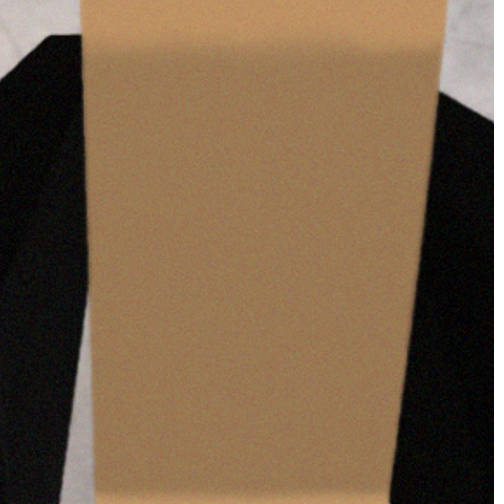

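execute_actions(
  actions=[
    {"rows":[[0,0,0,0,0,0,1,0,0,0,0,0,0,-0.9]],"steps":12},
  ],
  pictures=false,
)

execute_actions(
  actions=[
    {"rows":[[0,0,0,0,0,0,1,0.0,-0.024,-0.008,0,0,0,-0.9],[0,0,0,0,0,0,1,0.0,-0.025,-0.008,0,0,0,-0.9],[0,0,0,0,0,0,1,-0.04,-0.025,-0.008,0,0.03,0,-0.9],[0,0,0,0,0,0,1,-0.04,-0.025,-0.008,0,0.03,0,-0.9],[0,0,0,0,0,0,1,0,-0.026,-0.008,0,0,0,-0.9],[0,0,0,0,0,0,1,0,-0.027,-0.008,0,0,0,-0.9],[0,0,0,0,0,0,1,-0.04,-0.027,-0.008,0,0.03,0,-0.9],[0,0,0,0,0,0,1,-0.04,-0.027,-0.008,0,0.03,0,-0.9],[0,0,0,0,0,0,1,0,-0.028,-0.008,0,0,0,-0.9],[0,0,0,0,0,0,1,0,-0.029,-0.008,0,0,0,-0.9],[0,0,0,0,0,0,1,-0.04,-0.029,-0.008,0,0.03,0,-0.9],[0,0,0,0,0,0,1,-0.04,-0.029,-0.008,0,0.03,0,-0.9],[0,0,0,0,0,0,1,0,-0.03,-0.008,0,0,0,-0.9],[0,0,0,0,0,0,1,-0.04,-0.03,-0.008,0,0.03,0,-0.9],[0,0,0,0,0,0,1,-0.01,-0.015,0.0,0,0,0,-0.9]]},
  ],
  pictures=false,
)

Scene clock: 566.33 s of 4700.00 s.
left_arm: end_effector_position=(+0.1799, +0.0152, +0.2182) grip_measured=+1.000 end_effector_quat_wxyz=(+0.747, -0.004, +0.005, -0.665) end_effector_velocity=(-0.002, -0.001, -0.003) end_effector_angular_velocity=(+0.016, +0.009, -0.010) | right_arm: end_effector_position=(+0.0932, -0.1943, +0.1071) grip_measured=-0.464 end_effector_quat_wxyz=(+0.075, +0.701, +0.079, -0.705) end_effector_velocity=(-0.001, -0.001, -0.001) end_effector_angular_velocity=(+0.005, +0.006, +0.005)
Joint positions: left_arm=[-0.187  2.253  0.879  1.373 -0.01  -0.013  0.088] | right_arm=[ 0.146  2.02   1.146 -0.694 -0.007 -2.135  0.016]
Joint velocities: left_arm=[-0.002 -0.002  0.002 -0.022  0.007 -0.007  0.   ] | right_arm=[-0.002 -0.002 -0.007  0.007 -0.007 -0.007 -0.   ]
Motor temperatures (°C, as the motors report them): left_arm=[27 52 33 44 29 25] | right_arm=[28 47 33 28 27 26]
Heat: left arm: hottest shoulder 52 °C (+1.0 °C/min); right arm: hottest shoulder 47 °C (+0.0 °C/min). Fold the left arm in close to its base before you think long.
MOTOR HOT: still on. Now the hottest motor of the left arm, joint 2 (shoulder), reports 52 °C; a drive's own limit is 95 °C.
Steps of this call (steps 1 to 90: nothing new was sent; then 4.50 s passed at rest; steps 91 to 102: all 12 steps of this action). Readings (joint positions):
91: left_arm=[-0.187 2.253 0.879 1.373 -0.010 -0.013] | right_arm=[0.146 2.020 1.146 -0.696 -0.007 -2.136]
92: left_arm=[-0.187 2.253 0.879 1.373 -0.010 -0.013] | right_arm=[0.146 2.020 1.146 -0.695 -0.007 -2.135]
94: left_arm=[-0.187 2.253 0.879 1.373 -0.010 -0.013] | right_arm=[0.146 2.020 1.146 -0.694 -0.007 -2.135]
98: left_arm=[-0.187 2.253 0.879 1.373 -0.010 -0.013] | right_arm=[0.146 2.020 1.146 -0.694 -0.007 -2.135]
102: the state above

Scene clock: 566.83 s of 4700.00 s.
left_arm: end_effector_position=(+0.1799, +0.0152, +0.2182) grip_measured=+1.000 end_effector_quat_wxyz=(+0.747, -0.004, +0.005, -0.665) end_effector_velocity=(-0.000, +0.000, -0.004) end_effector_angular_velocity=(+0.021, +0.010, +0.005) | right_arm: end_effector_position=(+0.0937, -0.1939, +0.1082) grip_measured=-0.464 end_effector_quat_wxyz=(+0.073, +0.702, +0.080, -0.704) end_effector_velocity=(-0.002, -0.002, +0.000) end_effector_angular_velocity=(-0.009, -0.004, +0.015)
Joint positions: left_arm=[-0.187  2.253  0.879  1.373 -0.01  -0.013  0.088] | right_arm=[ 0.145  2.016  1.146 -0.693 -0.007 -2.135  0.016]
Joint velocities: left_arm=[-0.002 -0.002 -0.002 -0.022 -0.007 -0.007  0.   ] | right_arm=[ 0.007 -0.002 -0.002 -0.007  0.007 -0.007 -0.   ]
Motor temperatures (°C, as the motors report them): left_arm=[27 52 33 44 29 25] | right_arm=[28 47 33 28 27 26]
Heat: left arm: hottest shoulder 52 °C (+1.0 °C/min); right arm: hottest shoulder 47 °C (+0.0 °C/min). Fold the left arm in close to its base before you think long.
MOTOR HOT: still on. Now the hottest motor of the left arm, joint 2 (shoulder), reports 52 °C; a drive's own limit is 95 °C.
Steps of this call (steps 1 to 15: all 15 steps of this action). Readings (joint positions):
1: left_arm=[-0.187 2.253 0.879 1.373 -0.010 -0.013] | right_arm=[0.146 2.018 1.146 -0.694 -0.007 -2.135]
2: left_arm=[-0.187 2.253 0.879 1.373 -0.010 -0.013] | right_arm=[0.146 2.018 1.146 -0.694 -0.007 -2.135]
4: left_arm=[-0.187 2.253 0.879 1.373 -0.010 -0.013] | right_arm=[0.143 2.017 1.146 -0.694 -0.009 -2.135]
8: left_arm=[-0.187 2.253 0.879 1.373 -0.010 -0.013] | right_arm=[0.144 2.017 1.146 -0.694 -0.008 -2.135]
15: the state above

execute_actions(
  actions=[
    {"rows":[[0,0,0,0,0,0,1,0.0,-0.024,-0.012,0,0,0,-0.9],[0,0,0,0,0,0,1,0.0,-0.025,-0.012,0,0,0,-0.9],[0,0,0,0,0,0,1,-0.04,-0.025,-0.012,0,0.03,0,-0.9],[0,0,0,0,0,0,1,-0.04,-0.025,-0.012,0,0.03,0,-0.9],[0,0,0,0,0,0,1,0,-0.026,-0.012,0,0,0,-0.9],[0,0,0,0,0,0,1,0,-0.027,-0.012,0,0,0,-0.9],[0,0,0,0,0,0,1,-0.04,-0.027,-0.012,0,0.03,0,-0.9],[0,0,0,0,0,0,1,-0.04,-0.027,-0.012,0,0.03,0,-0.9],[0,0,0,0,0,0,1,0,-0.028,-0.012,0,0,0,-0.9],[0,0,0,0,0,0,1,0,-0.029,-0.012,0,0,0,-0.9],[0,0,0,0,0,0,1,-0.04,-0.029,-0.012,0,0.03,0,-0.9],[0,0,0,0,0,0,1,-0.04,-0.029,-0.012,0,0.03,0,-0.9],[0,0,0,0,0,0,1,0,-0.03,-0.012,0,0,0,-0.9],[0,0,0,0,0,0,1,-0.04,-0.03,-0.012,0,0.03,0,-0.9],[0,0,0,0,0,0,1,-0.01,-0.015,0.0,0,0,0,-0.9]]},
  ],
  pictures=false,
)

Scene clock: 573.03 s of 4700.00 s.
left_arm: end_effector_position=(+0.1799, +0.0152, +0.2182) grip_measured=+1.000 end_effector_quat_wxyz=(+0.747, -0.004, +0.005, -0.665) end_effector_velocity=(-0.000, +0.000, -0.001) end_effector_angular_velocity=(+0.006, +0.008, +0.005) | right_arm: end_effector_position=(+0.0938, -0.1943, +0.1083) grip_measured=-0.464 end_effector_quat_wxyz=(+0.072, +0.702, +0.080, -0.704) end_effector_velocity=(-0.002, -0.002, +0.000) end_effector_angular_velocity=(-0.009, -0.005, +0.029)
Joint positions: left_arm=[-0.187  2.253  0.879  1.373 -0.01  -0.013  0.088] | right_arm=[ 0.144  2.014  1.143 -0.691 -0.008 -2.134  0.016]
Joint velocities: left_arm=[-0.002 -0.002 -0.002 -0.007 -0.007 -0.007  0.   ] | right_arm=[ 0.007 -0.002 -0.002 -0.007  0.007 -0.022  0.   ]
Motor temperatures (°C, as the motors report them): left_arm=[27 52 33 44 29 25] | right_arm=[28 48 33 28 27 26]
Heat: left arm: hottest shoulder 52 °C (+0.0 °C/min); right arm: hottest shoulder 48 °C (+0.0 °C/min). Fold the left arm in close to its base before you think long.
MOTOR HOT: still on. Now the hottest motor of the left arm, joint 2 (shoulder), reports 52 °C; a drive's own limit is 95 °C.
Steps of this call (steps 1 to 15: the robot went on to your last target; steps 16 to 90: nothing new was sent; then 2.70 s passed at rest; steps 91 to 105: all 15 steps of this action). Readings (joint positions):
91: left_arm=[-0.187 2.253 0.879 1.373 -0.010 -0.013] | right_arm=[0.144 2.016 1.146 -0.693 -0.010 -2.135]
92: left_arm=[-0.187 2.253 0.879 1.373 -0.010 -0.013] | right_arm=[0.144 2.016 1.146 -0.693 -0.010 -2.135]
94: left_arm=[-0.187 2.253 0.879 1.373 -0.010 -0.013] | right_arm=[0.142 2.016 1.145 -0.693 -0.011 -2.135]
98: left_arm=[-0.187 2.253 0.879 1.373 -0.010 -0.013] | right_arm=[0.143 2.015 1.144 -0.692 -0.008 -2.135]
105: the state above

execute_actions(
  actions=[
    {"rows":[[0,0,0,0,0,0,1,0.0,0.010,0.006,0,0,0,-0.9],[0,0,0,0,0,0,1,0.0,0.011,0.006,0,0,0,-0.9],[0,0,0,0,0,0,1,-0.05,0.011,0.006,0,0.04,0,-0.9],[0,0,0,0,0,0,1,-0.05,0.011,0.006,0,0.04,0,-0.9],[0,0,0,0,0,0,1,0,0.012,0.006,0,0,0,-0.9],[0,0,0,0,0,0,1,0,0.012,0.006,0,0,0,-0.9],[0,0,0,0,0,0,1,-0.05,0.012,0.006,0,0.04,0,-0.9],[0,0,0,0,0,0,1,-0.05,0.012,0.006,0,0.04,0,-0.9],[0,0,0,0,0,0,1,0,0.013,0.006,0,0,0,-0.9],[0,0,0,0,0,0,1,0,0.013,0.006,0,0,0,-0.9],[0,0,0,0,0,0,1,-0.05,0.013,0.006,0,0.04,0,-0.9],[0,0,0,0,0,0,1,-0.05,0.013,0.006,0,0.04,0,-0.9],[0,0,0,0,0,0,1,0,0.014,0.006,0,0,0,-0.9],[0,0,0,0,0,0,1,-0.05,0.014,0.006,0,0.04,0,-0.9],[0,0,0,0,0,0,1,-0.01,0.005,0.0,0,0,0,-0.9]]},
  ],
  pictures=false,
)

execute_actions(
  actions=[
    {"rows":[[0,0,0,0,0,0,1,0.0,0.010,0.006,0,0,0,-0.9],[0,0,0,0,0,0,1,0.0,0.011,0.006,0,0,0,-0.9],[0,0,0,0,0,0,1,-0.05,0.011,0.006,0,0.04,0,-0.9],[0,0,0,0,0,0,1,-0.05,0.011,0.006,0,0.04,0,-0.9],[0,0,0,0,0,0,1,0,0.012,0.006,0,0,0,-0.9],[0,0,0,0,0,0,1,0,0.012,0.006,0,0,0,-0.9],[0,0,0,0,0,0,1,-0.05,0.012,0.006,0,0.04,0,-0.9],[0,0,0,0,0,0,1,-0.05,0.012,0.006,0,0.04,0,-0.9],[0,0,0,0,0,0,1,0,0.013,0.006,0,0,0,-0.9],[0,0,0,0,0,0,1,0,0.013,0.006,0,0,0,-0.9],[0,0,0,0,0,0,1,-0.05,0.013,0.006,0,0.04,0,-0.9],[0,0,0,0,0,0,1,-0.05,0.013,0.006,0,0.04,0,-0.9],[0,0,0,0,0,0,1,0,0.014,0.006,0,0,0,-0.9],[0,0,0,0,0,0,1,-0.05,0.014,0.006,0,0.04,0,-0.9],[0,0,0,0,0,0,1,-0.01,0.005,0.0,0,0,0,-0.9]]},
  ],
  pictures=false,
)

execute_actions(
  actions=[
    {"rows":[[0,0,0,0,0,0,1,0.0,0.010,0.006,0,0,0,-0.9],[0,0,0,0,0,0,1,0.0,0.011,0.006,0,0,0,-0.9],[0,0,0,0,0,0,1,-0.05,0.011,0.006,0,0.04,0,-0.9],[0,0,0,0,0,0,1,-0.05,0.011,0.006,0,0.04,0,-0.9],[0,0,0,0,0,0,1,0,0.012,0.006,0,0,0,-0.9],[0,0,0,0,0,0,1,0,0.012,0.006,0,0,0,-0.9],[0,0,0,0,0,0,1,-0.05,0.012,0.006,0,0.04,0,-0.9],[0,0,0,0,0,0,1,-0.05,0.012,0.006,0,0.04,0,-0.9],[0,0,0,0,0,0,1,0,0.013,0.006,0,0,0,-0.9],[0,0,0,0,0,0,1,0,0.013,0.006,0,0,0,-0.9],[0,0,0,0,0,0,1,-0.05,0.013,0.006,0,0.04,0,-0.9],[0,0,0,0,0,0,1,-0.05,0.013,0.006,0,0.04,0,-0.9],[0,0,0,0,0,0,1,0,0.014,0.006,0,0,0,-0.9],[0,0,0,0,0,0,1,-0.05,0.014,0.006,0,0.04,0,-0.9],[0,0,0,0,0,0,1,-0.01,0.005,0.0,0,0,0,-0.9]]},
  ],
  pictures=false,
)

Scene clock: 598.37 s of 4700.00 s.
left_arm: end_effector_position=(+0.1799, +0.0152, +0.2182) grip_measured=+1.000 end_effector_quat_wxyz=(+0.747, -0.004, +0.005, -0.665) end_effector_velocity=(+0.002, -0.000, +0.003) end_effector_angular_velocity=(-0.002, -0.008, +0.010) | right_arm: end_effector_position=(+0.0937, -0.1945, +0.1079) grip_measured=-0.464 end_effector_quat_wxyz=(+0.073, +0.702, +0.079, -0.704) end_effector_velocity=(-0.006, -0.000, +0.000) end_effector_angular_velocity=(-0.004, +0.009, +0.034)
Joint positions: left_arm=[-0.187  2.253  0.879  1.373 -0.01  -0.013  0.088] | right_arm=[ 0.144  2.016  1.143 -0.691 -0.007 -2.134  0.016]
Joint velocities: left_arm=[ 0.002 -0.007  0.002 -0.007 -0.007  0.007  0.   ] | right_arm=[ 0.012 -0.002 -0.002 -0.007 -0.007 -0.022 -0.   ]
Motor temperatures (°C, as the motors report them): left_arm=[27 53 33 45 29 25] | right_arm=[28 49 33 28 27 26]
Heat: left arm: hottest shoulder 53 °C (+1.0 °C/min); right arm: hottest shoulder 49 °C (+2.0 °C/min). Fold the left arm in close to its base before you think long.
MOTOR HOT: still on. Now the hottest motor of the left arm, joint 2 (shoulder), reports 53 °C; a drive's own limit is 95 °C.
Steps of this call (steps 1 to 15: the robot went on to your last target; steps 16 to 90: nothing new was sent; then 21.83 s passed at rest; steps 91 to 105: all 15 steps of this action). Readings (joint positions):
91: left_arm=[-0.187 2.253 0.879 1.373 -0.010 -0.013] | right_arm=[0.143 2.014 1.143 -0.691 -0.010 -2.134]
92: left_arm=[-0.187 2.253 0.879 1.373 -0.010 -0.013] | right_arm=[0.143 2.014 1.143 -0.691 -0.010 -2.134]
94: left_arm=[-0.187 2.253 0.879 1.373 -0.010 -0.013] | right_arm=[0.141 2.014 1.143 -0.691 -0.011 -2.134]
98: left_arm=[-0.187 2.253 0.879 1.373 -0.010 -0.013] | right_arm=[0.143 2.015 1.143 -0.691 -0.008 -2.134]
105: the state above

Scene clock: 598.87 s of 4700.00 s.
left_arm: end_effector_position=(+0.1799, +0.0152, +0.2182) grip_measured=+1.000 end_effector_quat_wxyz=(+0.747, -0.004, +0.005, -0.665) end_effector_velocity=(+0.004, +0.001, -0.001) end_effector_angular_velocity=(+0.006, +0.008, +0.024) | right_arm: end_effector_position=(+0.0938, -0.1945, +0.1079) grip_measured=-0.464 end_effector_quat_wxyz=(+0.072, +0.702, +0.079, -0.704) end_effector_velocity=(+0.000, +0.000, -0.001) end_effector_angular_velocity=(-0.000, -0.008, +0.010)
Joint positions: left_arm=[-0.187  2.253  0.879  1.373 -0.01  -0.013  0.088] | right_arm=[ 0.144  2.016  1.143 -0.691 -0.006 -2.133  0.016]
Joint velocities: left_arm=[ 0.002 -0.002 -0.002 -0.007 -0.022 -0.007  0.   ] | right_arm=[ 0.002  0.002 -0.002  0.007  0.007 -0.007  0.   ]
Motor temperatures (°C, as the motors report them): left_arm=[27 53 33 45 29 25] | right_arm=[28 49 33 28 27 26]
Heat: left arm: hottest shoulder 53 °C (+1.0 °C/min); right arm: hottest shoulder 49 °C (+2.0 °C/min). Fold the left arm in close to its base before you think long.
MOTOR HOT: still on. Now the hottest motor of the left arm, joint 2 (shoulder), reports 53 °C; a drive's own limit is 95 °C.
Steps of this call (steps 1 to 15: all 15 steps of this action). Readings (joint positions):
1: left_arm=[-0.187 2.253 0.879 1.373 -0.010 -0.013] | right_arm=[0.145 2.016 1.143 -0.691 -0.007 -2.134]
2: left_arm=[-0.187 2.253 0.879 1.373 -0.010 -0.013] | right_arm=[0.145 2.016 1.143 -0.691 -0.007 -2.134]
4: left_arm=[-0.187 2.253 0.879 1.373 -0.010 -0.013] | right_arm=[0.143 2.016 1.143 -0.691 -0.008 -2.134]
8: left_arm=[-0.187 2.253 0.879 1.373 -0.010 -0.013] | right_arm=[0.143 2.016 1.143 -0.691 -0.007 -2.134]
15: the state above

Scene clock: 599.37 s of 4700.00 s.
left_arm: end_effector_position=(+0.1799, +0.0152, +0.2182) grip_measured=+1.000 end_effector_quat_wxyz=(+0.747, -0.004, +0.005, -0.665) end_effector_velocity=(-0.000, +0.000, +0.001) end_effector_angular_velocity=(+0.002, +0.008, +0.005) | right_arm: end_effector_position=(+0.0937, -0.1946, +0.1077) grip_measured=-0.464 end_effector_quat_wxyz=(+0.073, +0.702, +0.078, -0.704) end_effector_velocity=(-0.006, -0.000, +0.000) end_effector_angular_velocity=(+0.001, +0.023, +0.000)
Joint positions: left_arm=[-0.187  2.253  0.879  1.373 -0.01  -0.013  0.088] | right_arm=[ 0.145  2.016  1.143 -0.691 -0.006 -2.133  0.016]
Joint velocities: left_arm=[-0.002 -0.007 -0.002 -0.007 -0.007 -0.007  0.   ] | right_arm=[ 0.007 -0.002 -0.002 -0.007 -0.022  0.007 -0.   ]
Motor temperatures (°C, as the motors report them): left_arm=[27 53 33 45 29 25] | right_arm=[28 49 33 28 27 26]
Heat: left arm: hottest shoulder 53 °C (+1.0 °C/min); right arm: hottest shoulder 49 °C (+2.0 °C/min). Fold the left arm in close to its base before you think long.
MOTOR HOT: still on. Now the hottest motor of the left arm, joint 2 (shoulder), reports 53 °C; a drive's own limit is 95 °C.
Steps of this call (steps 1 to 15: all 15 steps of this action). Readings (joint positions):
1: left_arm=[-0.187 2.253 0.879 1.373 -0.010 -0.013] | right_arm=[0.145 2.016 1.143 -0.691 -0.006 -2.133]
2: left_arm=[-0.187 2.253 0.879 1.373 -0.010 -0.013] | right_arm=[0.145 2.016 1.143 -0.691 -0.006 -2.133]
4: left_arm=[-0.187 2.253 0.879 1.373 -0.010 -0.013] | right_arm=[0.143 2.016 1.143 -0.691 -0.007 -2.133]
8: left_arm=[-0.187 2.253 0.879 1.373 -0.010 -0.013] | right_arm=[0.143 2.016 1.143 -0.691 -0.006 -2.133]
15: the state above

execute_actions(
  actions=[
    {"rows":[[0,0,0,0,0,0,1,0.0,0.011,0.013,0,0,0,-0.9],[0,0,0,0,0,0,1,0.0,0.011,0.013,0,0,0,-0.9],[0,0,0,0,0,0,1,-0.05,0.011,0.013,0,0.04,0,-0.9],[0,0,0,0,0,0,1,-0.05,0.011,0.013,0,0.04,0,-0.9],[0,0,0,0,0,0,1,0,0.012,0.014,0,0,0,-0.9],[0,0,0,0,0,0,1,0,0.012,0.014,0,0,0,-0.9],[0,0,0,0,0,0,1,-0.05,0.012,0.014,0,0.04,0,-0.9],[0,0,0,0,0,0,1,-0.05,0.012,0.014,0,0.04,0,-0.9],[0,0,0,0,0,0,1,0,0.013,0.015,0,0,0,-0.9],[0,0,0,0,0,0,1,0,0.013,0.015,0,0,0,-0.9],[0,0,0,0,0,0,1,-0.05,0.013,0.015,0,0.04,0,-0.9],[0,0,0,0,0,0,1,-0.05,0.013,0.015,0,0.04,0,-0.9],[0,0,0,0,0,0,1,0,0.014,0.016,0,0,0,-0.9],[0,0,0,0,0,0,1,-0.05,0.014,0.016,0,0.04,0,-0.9],[0,0,0,0,0,0,1,-0.01,0.0,0.0,0,0,0,-0.9]]},
  ],
  pictures=false,
)

execute_actions(
  actions=[
    {"rows":[[0,0,0,0,0,0,1,0.0,0.011,0.013,0,0,0,-0.9],[0,0,0,0,0,0,1,0.0,0.011,0.013,0,0,0,-0.9],[0,0,0,0,0,0,1,-0.05,0.011,0.013,0,0.04,0,-0.9],[0,0,0,0,0,0,1,-0.05,0.011,0.013,0,0.04,0,-0.9],[0,0,0,0,0,0,1,0,0.012,0.014,0,0,0,-0.9],[0,0,0,0,0,0,1,0,0.012,0.014,0,0,0,-0.9],[0,0,0,0,0,0,1,-0.05,0.012,0.014,0,0.04,0,-0.9],[0,0,0,0,0,0,1,-0.05,0.012,0.014,0,0.04,0,-0.9],[0,0,0,0,0,0,1,0,0.013,0.015,0,0,0,-0.9],[0,0,0,0,0,0,1,0,0.013,0.015,0,0,0,-0.9],[0,0,0,0,0,0,1,-0.05,0.013,0.015,0,0.04,0,-0.9],[0,0,0,0,0,0,1,-0.05,0.013,0.015,0,0.04,0,-0.9],[0,0,0,0,0,0,1,0,0.014,0.016,0,0,0,-0.9],[0,0,0,0,0,0,1,-0.05,0.014,0.016,0,0.04,0,-0.9],[0,0,0,0,0,0,1,-0.01,0.0,0.0,0,0,0,-0.9]]},
  ],
  pictures=false,
)

execute_actions(
  actions=[
    {"rows":[[0,0,0,0,0,0,1,0.0,0.011,0.013,0,0,0,-0.9],[0,0,0,0,0,0,1,0.0,0.011,0.013,0,0,0,-0.9],[0,0,0,0,0,0,1,-0.05,0.011,0.013,0,0.04,0,-0.9],[0,0,0,0,0,0,1,-0.05,0.011,0.013,0,0.04,0,-0.9],[0,0,0,0,0,0,1,0,0.012,0.014,0,0,0,-0.9],[0,0,0,0,0,0,1,0,0.012,0.014,0,0,0,-0.9],[0,0,0,0,0,0,1,-0.05,0.012,0.014,0,0.04,0,-0.9],[0,0,0,0,0,0,1,-0.05,0.012,0.014,0,0.04,0,-0.9],[0,0,0,0,0,0,1,0,0.013,0.015,0,0,0,-0.9],[0,0,0,0,0,0,1,0,0.013,0.015,0,0,0,-0.9],[0,0,0,0,0,0,1,-0.05,0.013,0.015,0,0.04,0,-0.9],[0,0,0,0,0,0,1,-0.05,0.013,0.015,0,0.04,0,-0.9],[0,0,0,0,0,0,1,0,0.014,0.016,0,0,0,-0.9],[0,0,0,0,0,0,1,-0.05,0.014,0.016,0,0.04,0,-0.9],[0,0,0,0,0,0,1,-0.01,0.0,0.0,0,0,0,-0.9]]},
  ],
  pictures=false,
)

Scene clock: 624.47 s of 4700.00 s.
left_arm: end_effector_position=(+0.1799, +0.0152, +0.2182) grip_measured=+1.000 end_effector_quat_wxyz=(+0.747, -0.004, +0.005, -0.665) end_effector_velocity=(-0.005, -0.000, +0.001) end_effector_angular_velocity=(+0.002, +0.008, -0.015) | right_arm: end_effector_position=(+0.0937, -0.1944, +0.1078) grip_measured=-0.464 end_effector_quat_wxyz=(+0.073, +0.702, +0.078, -0.704) end_effector_velocity=(-0.005, -0.004, -0.001) end_effector_angular_velocity=(-0.023, +0.016, +0.015)
Joint positions: left_arm=[-0.187  2.253  0.879  1.373 -0.01  -0.013  0.088] | right_arm=[ 0.145  2.016  1.143 -0.691 -0.005 -2.132  0.016]
Joint velocities: left_arm=[-0.007 -0.007 -0.002 -0.007  0.007 -0.007  0.   ] | right_arm=[ 0.007  0.002 -0.002 -0.022 -0.007 -0.007 -0.001]
Motor temperatures (°C, as the motors report them): left_arm=[27 53 33 45 29 25] | right_arm=[28 47 33 28 27 26]
Heat: left arm: hottest shoulder 53 °C (+1.0 °C/min); right arm: hottest shoulder 47 °C (+0.0 °C/min). Fold the left arm in close to its base before you think long.
MOTOR HOT: still on. Now the hottest motor of the left arm, joint 2 (shoulder), reports 53 °C; a drive's own limit is 95 °C.
Steps of this call (steps 1 to 15: the robot went on to your last target; steps 16 to 90: nothing new was sent; then 21.60 s passed at rest; steps 91 to 105: all 15 steps of this action). Readings (joint positions):
91: left_arm=[-0.187 2.253 0.879 1.373 -0.010 -0.013] | right_arm=[0.144 2.016 1.143 -0.691 -0.009 -2.133]
92: left_arm=[-0.187 2.253 0.879 1.373 -0.010 -0.013] | right_arm=[0.144 2.016 1.143 -0.691 -0.009 -2.133]
94: left_arm=[-0.187 2.253 0.879 1.373 -0.010 -0.013] | right_arm=[0.142 2.016 1.143 -0.691 -0.010 -2.133]
98: left_arm=[-0.187 2.253 0.879 1.373 -0.010 -0.013] | right_arm=[0.143 2.016 1.143 -0.691 -0.006 -2.133]
105: the state above

Scene clock: 624.97 s of 4700.00 s.
left_arm: end_effector_position=(+0.1799, +0.0152, +0.2182) grip_measured=+1.000 end_effector_quat_wxyz=(+0.747, -0.004, +0.005, -0.665) end_effector_velocity=(-0.000, +0.000, +0.001) end_effector_angular_velocity=(+0.002, +0.008, +0.005) | right_arm: end_effector_position=(+0.0937, -0.1945, +0.1078) grip_measured=-0.464 end_effector_quat_wxyz=(+0.073, +0.702, +0.078, -0.704) end_effector_velocity=(-0.006, +0.004, +0.002) end_effector_angular_velocity=(+0.019, +0.017, +0.005)
Joint positions: left_arm=[-0.187  2.253  0.879  1.373 -0.01  -0.013  0.088] | right_arm=[ 0.145  2.016  1.143 -0.692 -0.005 -2.132  0.016]
Joint velocities: left_arm=[-0.002 -0.007 -0.002 -0.007 -0.007 -0.007  0.   ] | right_arm=[ 0.012 -0.007 -0.002  0.007 -0.022  0.007 -0.   ]
Motor temperatures (°C, as the motors report them): left_arm=[27 53 33 45 29 25] | right_arm=[28 47 33 28 27 26]
Heat: left arm: hottest shoulder 53 °C (+1.0 °C/min); right arm: hottest shoulder 47 °C (+0.0 °C/min). Fold the left arm in close to its base before you think long.
MOTOR HOT: still on. Now the hottest motor of the left arm, joint 2 (shoulder), reports 53 °C; a drive's own limit is 95 °C.
Steps of this call (steps 1 to 15: all 15 steps of this action). Readings (joint positions):
1: left_arm=[-0.187 2.253 0.879 1.373 -0.010 -0.013] | right_arm=[0.146 2.016 1.143 -0.691 -0.005 -2.132]
2: left_arm=[-0.187 2.253 0.879 1.373 -0.010 -0.013] | right_arm=[0.146 2.016 1.143 -0.691 -0.005 -2.132]
4: left_arm=[-0.187 2.253 0.879 1.373 -0.010 -0.013] | right_arm=[0.143 2.016 1.143 -0.691 -0.006 -2.132]
8: left_arm=[-0.187 2.253 0.879 1.373 -0.010 -0.013] | right_arm=[0.144 2.016 1.143 -0.691 -0.005 -2.132]
15: the state above

Scene clock: 625.47 s of 4700.00 s.
left_arm: end_effector_position=(+0.1799, +0.0152, +0.2182) grip_measured=+1.000 end_effector_quat_wxyz=(+0.747, -0.004, +0.005, -0.665) end_effector_velocity=(-0.000, +0.001, -0.004) end_effector_angular_velocity=(+0.011, +0.009, +0.005) | right_arm: end_effector_position=(+0.0937, -0.1944, +0.1079) grip_measured=-0.464 end_effector_quat_wxyz=(+0.073, +0.703, +0.078, -0.703) end_effector_velocity=(-0.004, -0.001, +0.000) end_effector_angular_velocity=(-0.004, +0.009, +0.015)
Joint positions: left_arm=[-0.187  2.253  0.879  1.373 -0.01  -0.013  0.088] | right_arm=[ 0.146  2.016  1.144 -0.692 -0.005 -2.132  0.016]
Joint velocities: left_arm=[-0.002  0.002 -0.002 -0.007 -0.007 -0.007  0.   ] | right_arm=[ 0.007 -0.002 -0.002 -0.007 -0.007 -0.007 -0.   ]
Motor temperatures (°C, as the motors report them): left_arm=[27 53 33 45 29 25] | right_arm=[28 47 33 28 27 26]
Heat: left arm: hottest shoulder 53 °C (+1.0 °C/min); right arm: hottest shoulder 47 °C (+0.0 °C/min). Fold the left arm in close to its base before you think long.
MOTOR HOT: still on. Now the hottest motor of the left arm, joint 2 (shoulder), reports 53 °C; a drive's own limit is 95 °C.
Steps of this call (steps 1 to 15: all 15 steps of this action). Readings (joint positions):
1: left_arm=[-0.187 2.253 0.879 1.373 -0.010 -0.013] | right_arm=[0.146 2.016 1.143 -0.692 -0.005 -2.132]
2: left_arm=[-0.187 2.253 0.879 1.373 -0.010 -0.013] | right_arm=[0.146 2.016 1.143 -0.692 -0.005 -2.132]
4: left_arm=[-0.187 2.253 0.879 1.373 -0.010 -0.013] | right_arm=[0.143 2.016 1.143 -0.692 -0.006 -2.132]
8: left_arm=[-0.187 2.253 0.879 1.373 -0.010 -0.013] | right_arm=[0.144 2.016 1.143 -0.692 -0.005 -2.132]
15: the state above

execute_actions(
  actions=[
    {"rows":[[0,0,0,0,0,0,1,0.0,0,0,0.003,0,0,-0.9],[0,0,0,0,0,0,1,0.0,0,0,0.003,0,0,-0.9],[0,0,0,0,0,0,1,-0.05,0,0,0.0035,0.04,0,-0.9],[0,0,0,0,0,0,1,-0.05,0,0,0.0035,0.04,0,-0.9],[0,0,0,0,0,0,1,0,0,0,0.004,0,0,-0.9],[0,0,0,0,0,0,1,0,0,0,0.004,0,0,-0.9],[0,0,0,0,0,0,1,-0.05,0,0,0.0045,0.04,0,-0.9],[0,0,0,0,0,0,1,-0.05,0,0,0.0045,0.04,0,-0.9],[0,0,0,0,0,0,1,0,0,0,0.005,0,0,-0.9],[0,0,0,0,0,0,1,0,0,0,0.005,0,0,-0.9],[0,0,0,0,0,0,1,-0.05,0,0,0.0055,0.04,0,-0.9],[0,0,0,0,0,0,1,-0.05,0,0,0.0055,0.04,0,-0.9],[0,0,0,0,0,0,1,0,0,0,0.006,0,0,-0.9],[0,0,0,0,0,0,1,-0.05,0,0,0.006,0.04,0,-0.9],[0,0,0,0,0,0,1,-0.01,0.0,0.0,0.003,0,0,-0.9]]},
  ],
  pictures=false,
)

execute_actions(
  actions=[
    {"rows":[[0,0,0,0,0,0,1,0.0,0,0,-0.003,0,0,-0.9],[0,0,0,0,0,0,1,0.0,0,0,-0.003,0,0,-0.9],[0,0,0,0,0,0,1,-0.05,0,0,-0.0035,0.04,0,-0.9],[0,0,0,0,0,0,1,-0.05,0,0,-0.0035,0.04,0,-0.9],[0,0,0,0,0,0,1,0,0,0,-0.004,0,0,-0.9],[0,0,0,0,0,0,1,0,0,0,-0.004,0,0,-0.9],[0,0,0,0,0,0,1,-0.05,0,0,-0.0045,0.04,0,-0.9],[0,0,0,0,0,0,1,-0.05,0,0,-0.0045,0.04,0,-0.9],[0,0,0,0,0,0,1,0,0,0,-0.005,0,0,-0.9],[0,0,0,0,0,0,1,0,0,0,-0.005,0,0,-0.9],[0,0,0,0,0,0,1,-0.05,0,0,-0.0055,0.04,0,-0.9],[0,0,0,0,0,0,1,-0.05,0,0,-0.0055,0.04,0,-0.9],[0,0,0,0,0,0,1,0,0,0,-0.006,0,0,-0.9],[0,0,0,0,0,0,1,-0.05,0,0,-0.006,0.04,0,-0.9],[0,0,0,0,0,0,1,-0.01,0.0,0.0,-0.003,0,0,-0.9]]},
  ],
  pictures=false,
)

execute_actions(
  actions=[
    {"rows":[[0,0,0,0,0,0,1,0.0,0,0,-0.003,0,0,-0.9],[0,0,0,0,0,0,1,0.0,0,0,-0.003,0,0,-0.9],[0,0,0,0,0,0,1,-0.05,0,0,-0.0035,0.04,0,-0.9],[0,0,0,0,0,0,1,-0.05,0,0,-0.0035,0.04,0,-0.9],[0,0,0,0,0,0,1,0,0,0,-0.004,0,0,-0.9],[0,0,0,0,0,0,1,0,0,0,-0.004,0,0,-0.9],[0,0,0,0,0,0,1,-0.05,0,0,-0.0045,0.04,0,-0.9],[0,0,0,0,0,0,1,-0.05,0,0,-0.0045,0.04,0,-0.9],[0,0,0,0,0,0,1,0,0,0,-0.005,0,0,-0.9],[0,0,0,0,0,0,1,0,0,0,-0.005,0,0,-0.9],[0,0,0,0,0,0,1,-0.05,0,0,-0.0055,0.04,0,-0.9],[0,0,0,0,0,0,1,-0.05,0,0,-0.0055,0.04,0,-0.9],[0,0,0,0,0,0,1,0,0,0,-0.006,0,0,-0.9],[0,0,0,0,0,0,1,-0.05,0,0,-0.006,0.04,0,-0.9],[0,0,0,0,0,0,1,-0.01,0.0,0.0,-0.003,0,0,-0.9]]},
  ],
  pictures=false,
)

Scene clock: 646.17 s of 4700.00 s.
left_arm: end_effector_position=(+0.1799, +0.0152, +0.2182) grip_measured=+1.000 end_effector_quat_wxyz=(+0.747, -0.004, +0.005, -0.665) end_effector_velocity=(+0.002, +0.002, -0.003) end_effector_angular_velocity=(+0.011, +0.009, +0.020) | right_arm: end_effector_position=(+0.0938, -0.1942, +0.1079) grip_measured=-0.464 end_effector_quat_wxyz=(+0.072, +0.703, +0.078, -0.703) end_effector_velocity=(-0.006, +0.002, +0.001) end_effector_angular_velocity=(+0.005, +0.021, +0.015)
Joint positions: left_arm=[-0.187  2.253  0.879  1.373 -0.01  -0.013  0.088] | right_arm=[ 0.146  2.016  1.144 -0.691 -0.004 -2.132  0.016]
Joint velocities: left_arm=[-0.002 -0.002 -0.007 -0.007 -0.022 -0.007  0.   ] | right_arm=[ 0.007 -0.002  0.002 -0.007 -0.022 -0.007  0.   ]
Motor temperatures (°C, as the motors report them): left_arm=[27 53 33 45 29 25] | right_arm=[28 47 33 28 27 26]
Heat: left arm: hottest shoulder 53 °C (+0.0 °C/min); right arm: hottest shoulder 47 °C (-2.0 °C/min). Fold the left arm in close to its base before you think long.
MOTOR HOT: still on. Now the hottest motor of the left arm, joint 2 (shoulder), reports 53 °C; a drive's own limit is 95 °C.
Steps of this call (steps 1 to 15: the robot went on to your last target; steps 16 to 90: nothing new was sent; then 17.20 s passed at rest; steps 91 to 105: all 15 steps of this action). Readings (joint positions):
91: left_arm=[-0.187 2.253 0.879 1.373 -0.010 -0.013] | right_arm=[0.144 2.016 1.144 -0.692 -0.008 -2.132]
92: left_arm=[-0.187 2.253 0.879 1.373 -0.010 -0.013] | right_arm=[0.144 2.016 1.144 -0.692 -0.008 -2.132]
94: left_arm=[-0.187 2.253 0.879 1.373 -0.010 -0.013] | right_arm=[0.142 2.016 1.144 -0.692 -0.009 -2.132]
98: left_arm=[-0.187 2.253 0.879 1.373 -0.010 -0.013] | right_arm=[0.144 2.016 1.144 -0.691 -0.005 -2.132]
105: the state above

Scene clock: 646.67 s of 4700.00 s.
left_arm: end_effector_position=(+0.1799, +0.0152, +0.2182) grip_measured=+1.000 end_effector_quat_wxyz=(+0.747, -0.004, +0.005, -0.665) end_effector_velocity=(-0.000, +0.000, -0.001) end_effector_angular_velocity=(+0.008, -0.007, +0.005) | right_arm: end_effector_position=(+0.0936, -0.1946, +0.1079) grip_measured=-0.464 end_effector_quat_wxyz=(+0.073, +0.703, +0.078, -0.704) end_effector_velocity=(-0.007, +0.002, +0.001) end_effector_angular_velocity=(+0.005, +0.021, +0.020)
Joint positions: left_arm=[-0.187  2.253  0.879  1.373 -0.01  -0.013  0.088] | right_arm=[ 0.146  2.016  1.144 -0.693 -0.004 -2.132  0.016]
Joint velocities: left_arm=[-0.002 -0.002 -0.002 -0.007 -0.007  0.007  0.   ] | right_arm=[ 0.012 -0.002  0.002 -0.007 -0.022 -0.007 -0.   ]
Motor temperatures (°C, as the motors report them): left_arm=[27 53 33 45 29 25] | right_arm=[28 47 33 28 27 26]
Heat: left arm: hottest shoulder 53 °C (+0.0 °C/min); right arm: hottest shoulder 47 °C (-2.0 °C/min). Fold the left arm in close to its base before you think long.
MOTOR HOT: still on. Now the hottest motor of the left arm, joint 2 (shoulder), reports 53 °C; a drive's own limit is 95 °C.
Steps of this call (steps 1 to 15: all 15 steps of this action). Readings (joint positions):
1: left_arm=[-0.187 2.253 0.879 1.373 -0.010 -0.013] | right_arm=[0.146 2.016 1.144 -0.691 -0.004 -2.132]
2: left_arm=[-0.187 2.253 0.879 1.373 -0.010 -0.013] | right_arm=[0.146 2.016 1.144 -0.692 -0.004 -2.132]
4: left_arm=[-0.187 2.253 0.879 1.373 -0.010 -0.013] | right_arm=[0.144 2.016 1.144 -0.692 -0.005 -2.132]
8: left_arm=[-0.187 2.253 0.879 1.373 -0.010 -0.013] | right_arm=[0.144 2.016 1.144 -0.693 -0.004 -2.132]
15: the state above

Scene clock: 647.17 s of 4700.00 s.
left_arm: end_effector_position=(+0.1799, +0.0152, +0.2182) grip_measured=+1.000 end_effector_quat_wxyz=(+0.747, -0.004, +0.005, -0.665) end_effector_velocity=(-0.002, +0.000, -0.000) end_effector_angular_velocity=(-0.003, +0.007, -0.010) | right_arm: end_effector_position=(+0.0936, -0.1947, +0.1079) grip_measured=-0.464 end_effector_quat_wxyz=(+0.073, +0.703, +0.078, -0.703) end_effector_velocity=(-0.003, -0.005, +0.000) end_effector_angular_velocity=(-0.023, +0.001, +0.015)
Joint positions: left_arm=[-0.187  2.253  0.879  1.373 -0.01  -0.013  0.088] | right_arm=[ 0.146  2.016  1.144 -0.693 -0.004 -2.131  0.016]
Joint velocities: left_arm=[-0.002  0.002 -0.002  0.007  0.007 -0.007  0.   ] | right_arm=[ 0.007 -0.002 -0.002 -0.022  0.007 -0.007 -0.   ]
Motor temperatures (°C, as the motors report them): left_arm=[27 53 33 45 29 25] | right_arm=[28 47 33 28 27 26]
Heat: left arm: hottest shoulder 53 °C (+0.0 °C/min); right arm: hottest shoulder 47 °C (-2.0 °C/min). Fold the left arm in close to its base before you think long.
MOTOR HOT: still on. Now the hottest motor of the left arm, joint 2 (shoulder), reports 53 °C; a drive's own limit is 95 °C.
Steps of this call (steps 1 to 15: all 15 steps of this action). Readings (joint positions):
1: left_arm=[-0.187 2.253 0.879 1.373 -0.010 -0.013] | right_arm=[0.146 2.016 1.144 -0.693 -0.004 -2.132]
2: left_arm=[-0.187 2.253 0.879 1.373 -0.010 -0.013] | right_arm=[0.146 2.016 1.144 -0.693 -0.004 -2.132]
4: left_arm=[-0.187 2.253 0.879 1.373 -0.010 -0.013] | right_arm=[0.144 2.016 1.144 -0.693 -0.005 -2.132]
8: left_arm=[-0.187 2.253 0.879 1.373 -0.010 -0.013] | right_arm=[0.144 2.016 1.144 -0.693 -0.004 -2.132]
15: the state above

execute_actions(
  actions=[
    {"rows":[[0,0,0,0,0,0,1,0.0,0,0,0,0,-0.003,-0.9],[0,0,0,0,0,0,1,0.0,0,0,0,0,-0.003,-0.9],[0,0,0,0,0,0,1,-0.05,0,0,0,0.04,-0.004,-0.9],[0,0,0,0,0,0,1,-0.05,0,0,0,0.04,-0.004,-0.9],[0,0,0,0,0,0,1,0,0,0,0,0,-0.005,-0.9],[0,0,0,0,0,0,1,0,0,0,0,0,-0.005,-0.9],[0,0,0,0,0,0,1,-0.05,0,0,0,0.04,-0.006,-0.9],[0,0,0,0,0,0,1,-0.05,0,0,0,0.04,-0.006,-0.9],[0,0,0,0,0,0,1,0,0,0,0,0,-0.007,-0.9],[0,0,0,0,0,0,1,0,0,0,0,0,-0.007,-0.9],[0,0,0,0,0,0,1,-0.05,0,0,0,0.04,-0.008,-0.9],[0,0,0,0,0,0,1,-0.05,0,0,0,0.04,-0.008,-0.9],[0,0,0,0,0,0,1,0,0,0,0,0,-0.009,-0.9],[0,0,0,0,0,0,1,-0.05,0,0,0,0.04,-0.009,-0.9],[0,0,0,0,0,0,1,-0.01,0.0,0.0,0,0,-0.005,-0.9]]},
  ],
  pictures=false,
)

execute_actions(
  actions=[
    {"rows":[[0,0,0,0,0,0,1,0.0,0,0,0,0,0.003,-0.9],[0,0,0,0,0,0,1,0.0,0,0,0,0,0.003,-0.9],[0,0,0,0,0,0,1,-0.05,0,0,0,0.04,0.004,-0.9],[0,0,0,0,0,0,1,-0.05,0,0,0,0.04,0.004,-0.9],[0,0,0,0,0,0,1,0,0,0,0,0,0.005,-0.9],[0,0,0,0,0,0,1,0,0,0,0,0,0.005,-0.9],[0,0,0,0,0,0,1,-0.05,0,0,0,0.04,0.006,-0.9],[0,0,0,0,0,0,1,-0.05,0,0,0,0.04,0.006,-0.9],[0,0,0,0,0,0,1,0,0,0,0,0,0.007,-0.9],[0,0,0,0,0,0,1,0,0,0,0,0,0.007,-0.9],[0,0,0,0,0,0,1,-0.05,0,0,0,0.04,0.008,-0.9],[0,0,0,0,0,0,1,-0.05,0,0,0,0.04,0.008,-0.9],[0,0,0,0,0,0,1,0,0,0,0,0,0.009,-0.9],[0,0,0,0,0,0,1,-0.05,0,0,0,0.04,0.009,-0.9],[0,0,0,0,0,0,1,-0.01,0.0,0.0,0,0,0.005,-0.9]]},
  ],
  pictures=false,
)

execute_actions(
  actions=[
    {"rows":[[0,0,0,0,0,0,1,0.0,0,0,0,0,0.003,-0.9],[0,0,0,0,0,0,1,0.0,0,0,0,0,0.003,-0.9],[0,0,0,0,0,0,1,-0.05,0,0,0,0.04,0.004,-0.9],[0,0,0,0,0,0,1,-0.05,0,0,0,0.04,0.004,-0.9],[0,0,0,0,0,0,1,0,0,0,0,0,0.005,-0.9],[0,0,0,0,0,0,1,0,0,0,0,0,0.005,-0.9],[0,0,0,0,0,0,1,-0.05,0,0,0,0.04,0.006,-0.9],[0,0,0,0,0,0,1,-0.05,0,0,0,0.04,0.006,-0.9],[0,0,0,0,0,0,1,0,0,0,0,0,0.007,-0.9],[0,0,0,0,0,0,1,0,0,0,0,0,0.007,-0.9],[0,0,0,0,0,0,1,-0.05,0,0,0,0.04,0.008,-0.9],[0,0,0,0,0,0,1,-0.05,0,0,0,0.04,0.008,-0.9],[0,0,0,0,0,0,1,0,0,0,0,0,0.009,-0.9],[0,0,0,0,0,0,1,-0.05,0,0,0,0.04,0.009,-0.9],[0,0,0,0,0,0,1,-0.01,0.0,0.0,0,0,0.005,-0.9]]},
  ],
  pictures=false,
)

Scene clock: 665.33 s of 4700.00 s.
left_arm: end_effector_position=(+0.1799, +0.0152, +0.2182) grip_measured=+1.000 end_effector_quat_wxyz=(+0.747, -0.004, +0.005, -0.665) end_effector_velocity=(-0.000, +0.002, -0.003) end_effector_angular_velocity=(+0.013, -0.006, +0.005) | right_arm: end_effector_position=(+0.0937, -0.1945, +0.1079) grip_measured=-0.464 end_effector_quat_wxyz=(+0.074, +0.703, +0.079, -0.703) end_effector_velocity=(-0.006, -0.000, +0.000) end_effector_angular_velocity=(-0.004, +0.009, +0.020)
Joint positions: left_arm=[-0.187  2.253  0.879  1.373 -0.01  -0.013  0.088] | right_arm=[ 0.146  2.016  1.144 -0.693 -0.004 -2.135  0.016]
Joint velocities: left_arm=[-0.002 -0.002 -0.007 -0.007 -0.007  0.007  0.   ] | right_arm=[ 0.012 -0.002 -0.002 -0.007 -0.007 -0.007 -0.   ]
Motor temperatures (°C, as the motors report them): left_arm=[27 53 33 45 29 25] | right_arm=[28 47 33 28 27 26]
Heat: left arm: hottest shoulder 53 °C (+0.0 °C/min); right arm: hottest shoulder 47 °C (-1.0 °C/min). Fold the left arm in close to its base before you think long.
MOTOR HOT: still on. Now the hottest motor of the left arm, joint 2 (shoulder), reports 53 °C; a drive's own limit is 95 °C.
Steps of this call (steps 1 to 15: the robot went on to your last target; steps 16 to 90: nothing new was sent; then 14.67 s passed at rest; steps 91 to 105: all 15 steps of this action). Readings (joint positions):
91: left_arm=[-0.187 2.253 0.879 1.373 -0.010 -0.013] | right_arm=[0.144 2.016 1.144 -0.693 -0.008 -2.131]
92: left_arm=[-0.187 2.253 0.879 1.373 -0.010 -0.013] | right_arm=[0.144 2.016 1.144 -0.693 -0.008 -2.131]
94: left_arm=[-0.187 2.253 0.879 1.373 -0.010 -0.013] | right_arm=[0.143 2.016 1.144 -0.693 -0.008 -2.132]
98: left_arm=[-0.187 2.253 0.879 1.373 -0.010 -0.013] | right_arm=[0.144 2.016 1.144 -0.693 -0.005 -2.132]
105: the state above

Scene clock: 665.83 s of 4700.00 s.
left_arm: end_effector_position=(+0.1799, +0.0152, +0.2182) grip_measured=+1.000 end_effector_quat_wxyz=(+0.747, -0.004, +0.005, -0.665) end_effector_velocity=(+0.003, -0.001, -0.004) end_effector_angular_velocity=(+0.016, +0.009, +0.010) | right_arm: end_effector_position=(+0.0937, -0.1945, +0.1079) grip_measured=-0.464 end_effector_quat_wxyz=(+0.071, +0.703, +0.076, -0.703) end_effector_velocity=(-0.005, +0.001, +0.001) end_effector_angular_velocity=(+0.000, +0.008, +0.034)
Joint positions: left_arm=[-0.187  2.253  0.879  1.373 -0.01  -0.013  0.088] | right_arm=[ 0.146  2.016  1.144 -0.693 -0.003 -2.126  0.016]
Joint velocities: left_arm=[ 0.002  0.002  0.007 -0.022 -0.007 -0.007  0.   ] | right_arm=[ 0.012 -0.002  0.002 -0.007 -0.007 -0.022 -0.   ]
Motor temperatures (°C, as the motors report them): left_arm=[27 53 33 45 29 25] | right_arm=[28 47 33 28 27 26]
Heat: left arm: hottest shoulder 53 °C (+0.0 °C/min); right arm: hottest shoulder 47 °C (-1.0 °C/min). Fold the left arm in close to its base before you think long.
MOTOR HOT: still on. Now the hottest motor of the left arm, joint 2 (shoulder), reports 53 °C; a drive's own limit is 95 °C.
Steps of this call (steps 1 to 15: all 15 steps of this action). Readings (joint positions):
1: left_arm=[-0.187 2.253 0.879 1.373 -0.010 -0.013] | right_arm=[0.146 2.016 1.144 -0.693 -0.004 -2.135]
2: left_arm=[-0.187 2.253 0.879 1.373 -0.010 -0.013] | right_arm=[0.146 2.016 1.144 -0.693 -0.004 -2.134]
4: left_arm=[-0.187 2.253 0.879 1.373 -0.010 -0.013] | right_arm=[0.144 2.016 1.144 -0.693 -0.006 -2.133]
8: left_arm=[-0.187 2.253 0.879 1.373 -0.010 -0.013] | right_arm=[0.144 2.016 1.144 -0.693 -0.004 -2.130]
15: the state above

Scene clock: 666.33 s of 4700.00 s.
left_arm: end_effector_position=(+0.1799, +0.0152, +0.2182) grip_measured=+1.000 end_effector_quat_wxyz=(+0.747, -0.004, +0.005, -0.665) end_effector_velocity=(+0.002, -0.000, +0.004) end_effector_angular_velocity=(-0.013, +0.006, +0.020) | right_arm: end_effector_position=(+0.0937, -0.1945, +0.1079) grip_measured=-0.464 end_effector_quat_wxyz=(+0.070, +0.704, +0.074, -0.703) end_effector_velocity=(-0.007, -0.003, +0.000) end_effector_angular_velocity=(-0.018, +0.014, +0.020)
Joint positions: left_arm=[-0.187  2.253  0.879  1.373 -0.01  -0.013  0.088] | right_arm=[ 0.147  2.016  1.144 -0.693 -0.002 -2.121  0.016]
Joint velocities: left_arm=[-0.002 -0.002  0.002  0.007 -0.022 -0.007  0.   ] | right_arm=[ 0.012 -0.002 -0.002 -0.022 -0.007 -0.007  0.   ]
Motor temperatures (°C, as the motors report them): left_arm=[27 53 33 45 29 25] | right_arm=[28 47 33 28 27 26]
Heat: left arm: hottest shoulder 53 °C (+0.0 °C/min); right arm: hottest shoulder 47 °C (-1.0 °C/min). Fold the left arm in close to its base before you think long.
MOTOR HOT: still on. Now the hottest motor of the left arm, joint 2 (shoulder), reports 53 °C; a drive's own limit is 95 °C.
Steps of this call (steps 1 to 15: all 15 steps of this action). Readings (joint positions):
1: left_arm=[-0.187 2.253 0.879 1.373 -0.010 -0.013] | right_arm=[0.147 2.016 1.144 -0.693 -0.003 -2.126]
2: left_arm=[-0.187 2.253 0.879 1.373 -0.010 -0.013] | right_arm=[0.147 2.016 1.144 -0.693 -0.003 -2.126]
4: left_arm=[-0.187 2.253 0.879 1.373 -0.010 -0.013] | right_arm=[0.144 2.016 1.144 -0.693 -0.004 -2.126]
8: left_arm=[-0.187 2.253 0.879 1.373 -0.010 -0.013] | right_arm=[0.145 2.016 1.144 -0.693 -0.003 -2.124]
15: the state above


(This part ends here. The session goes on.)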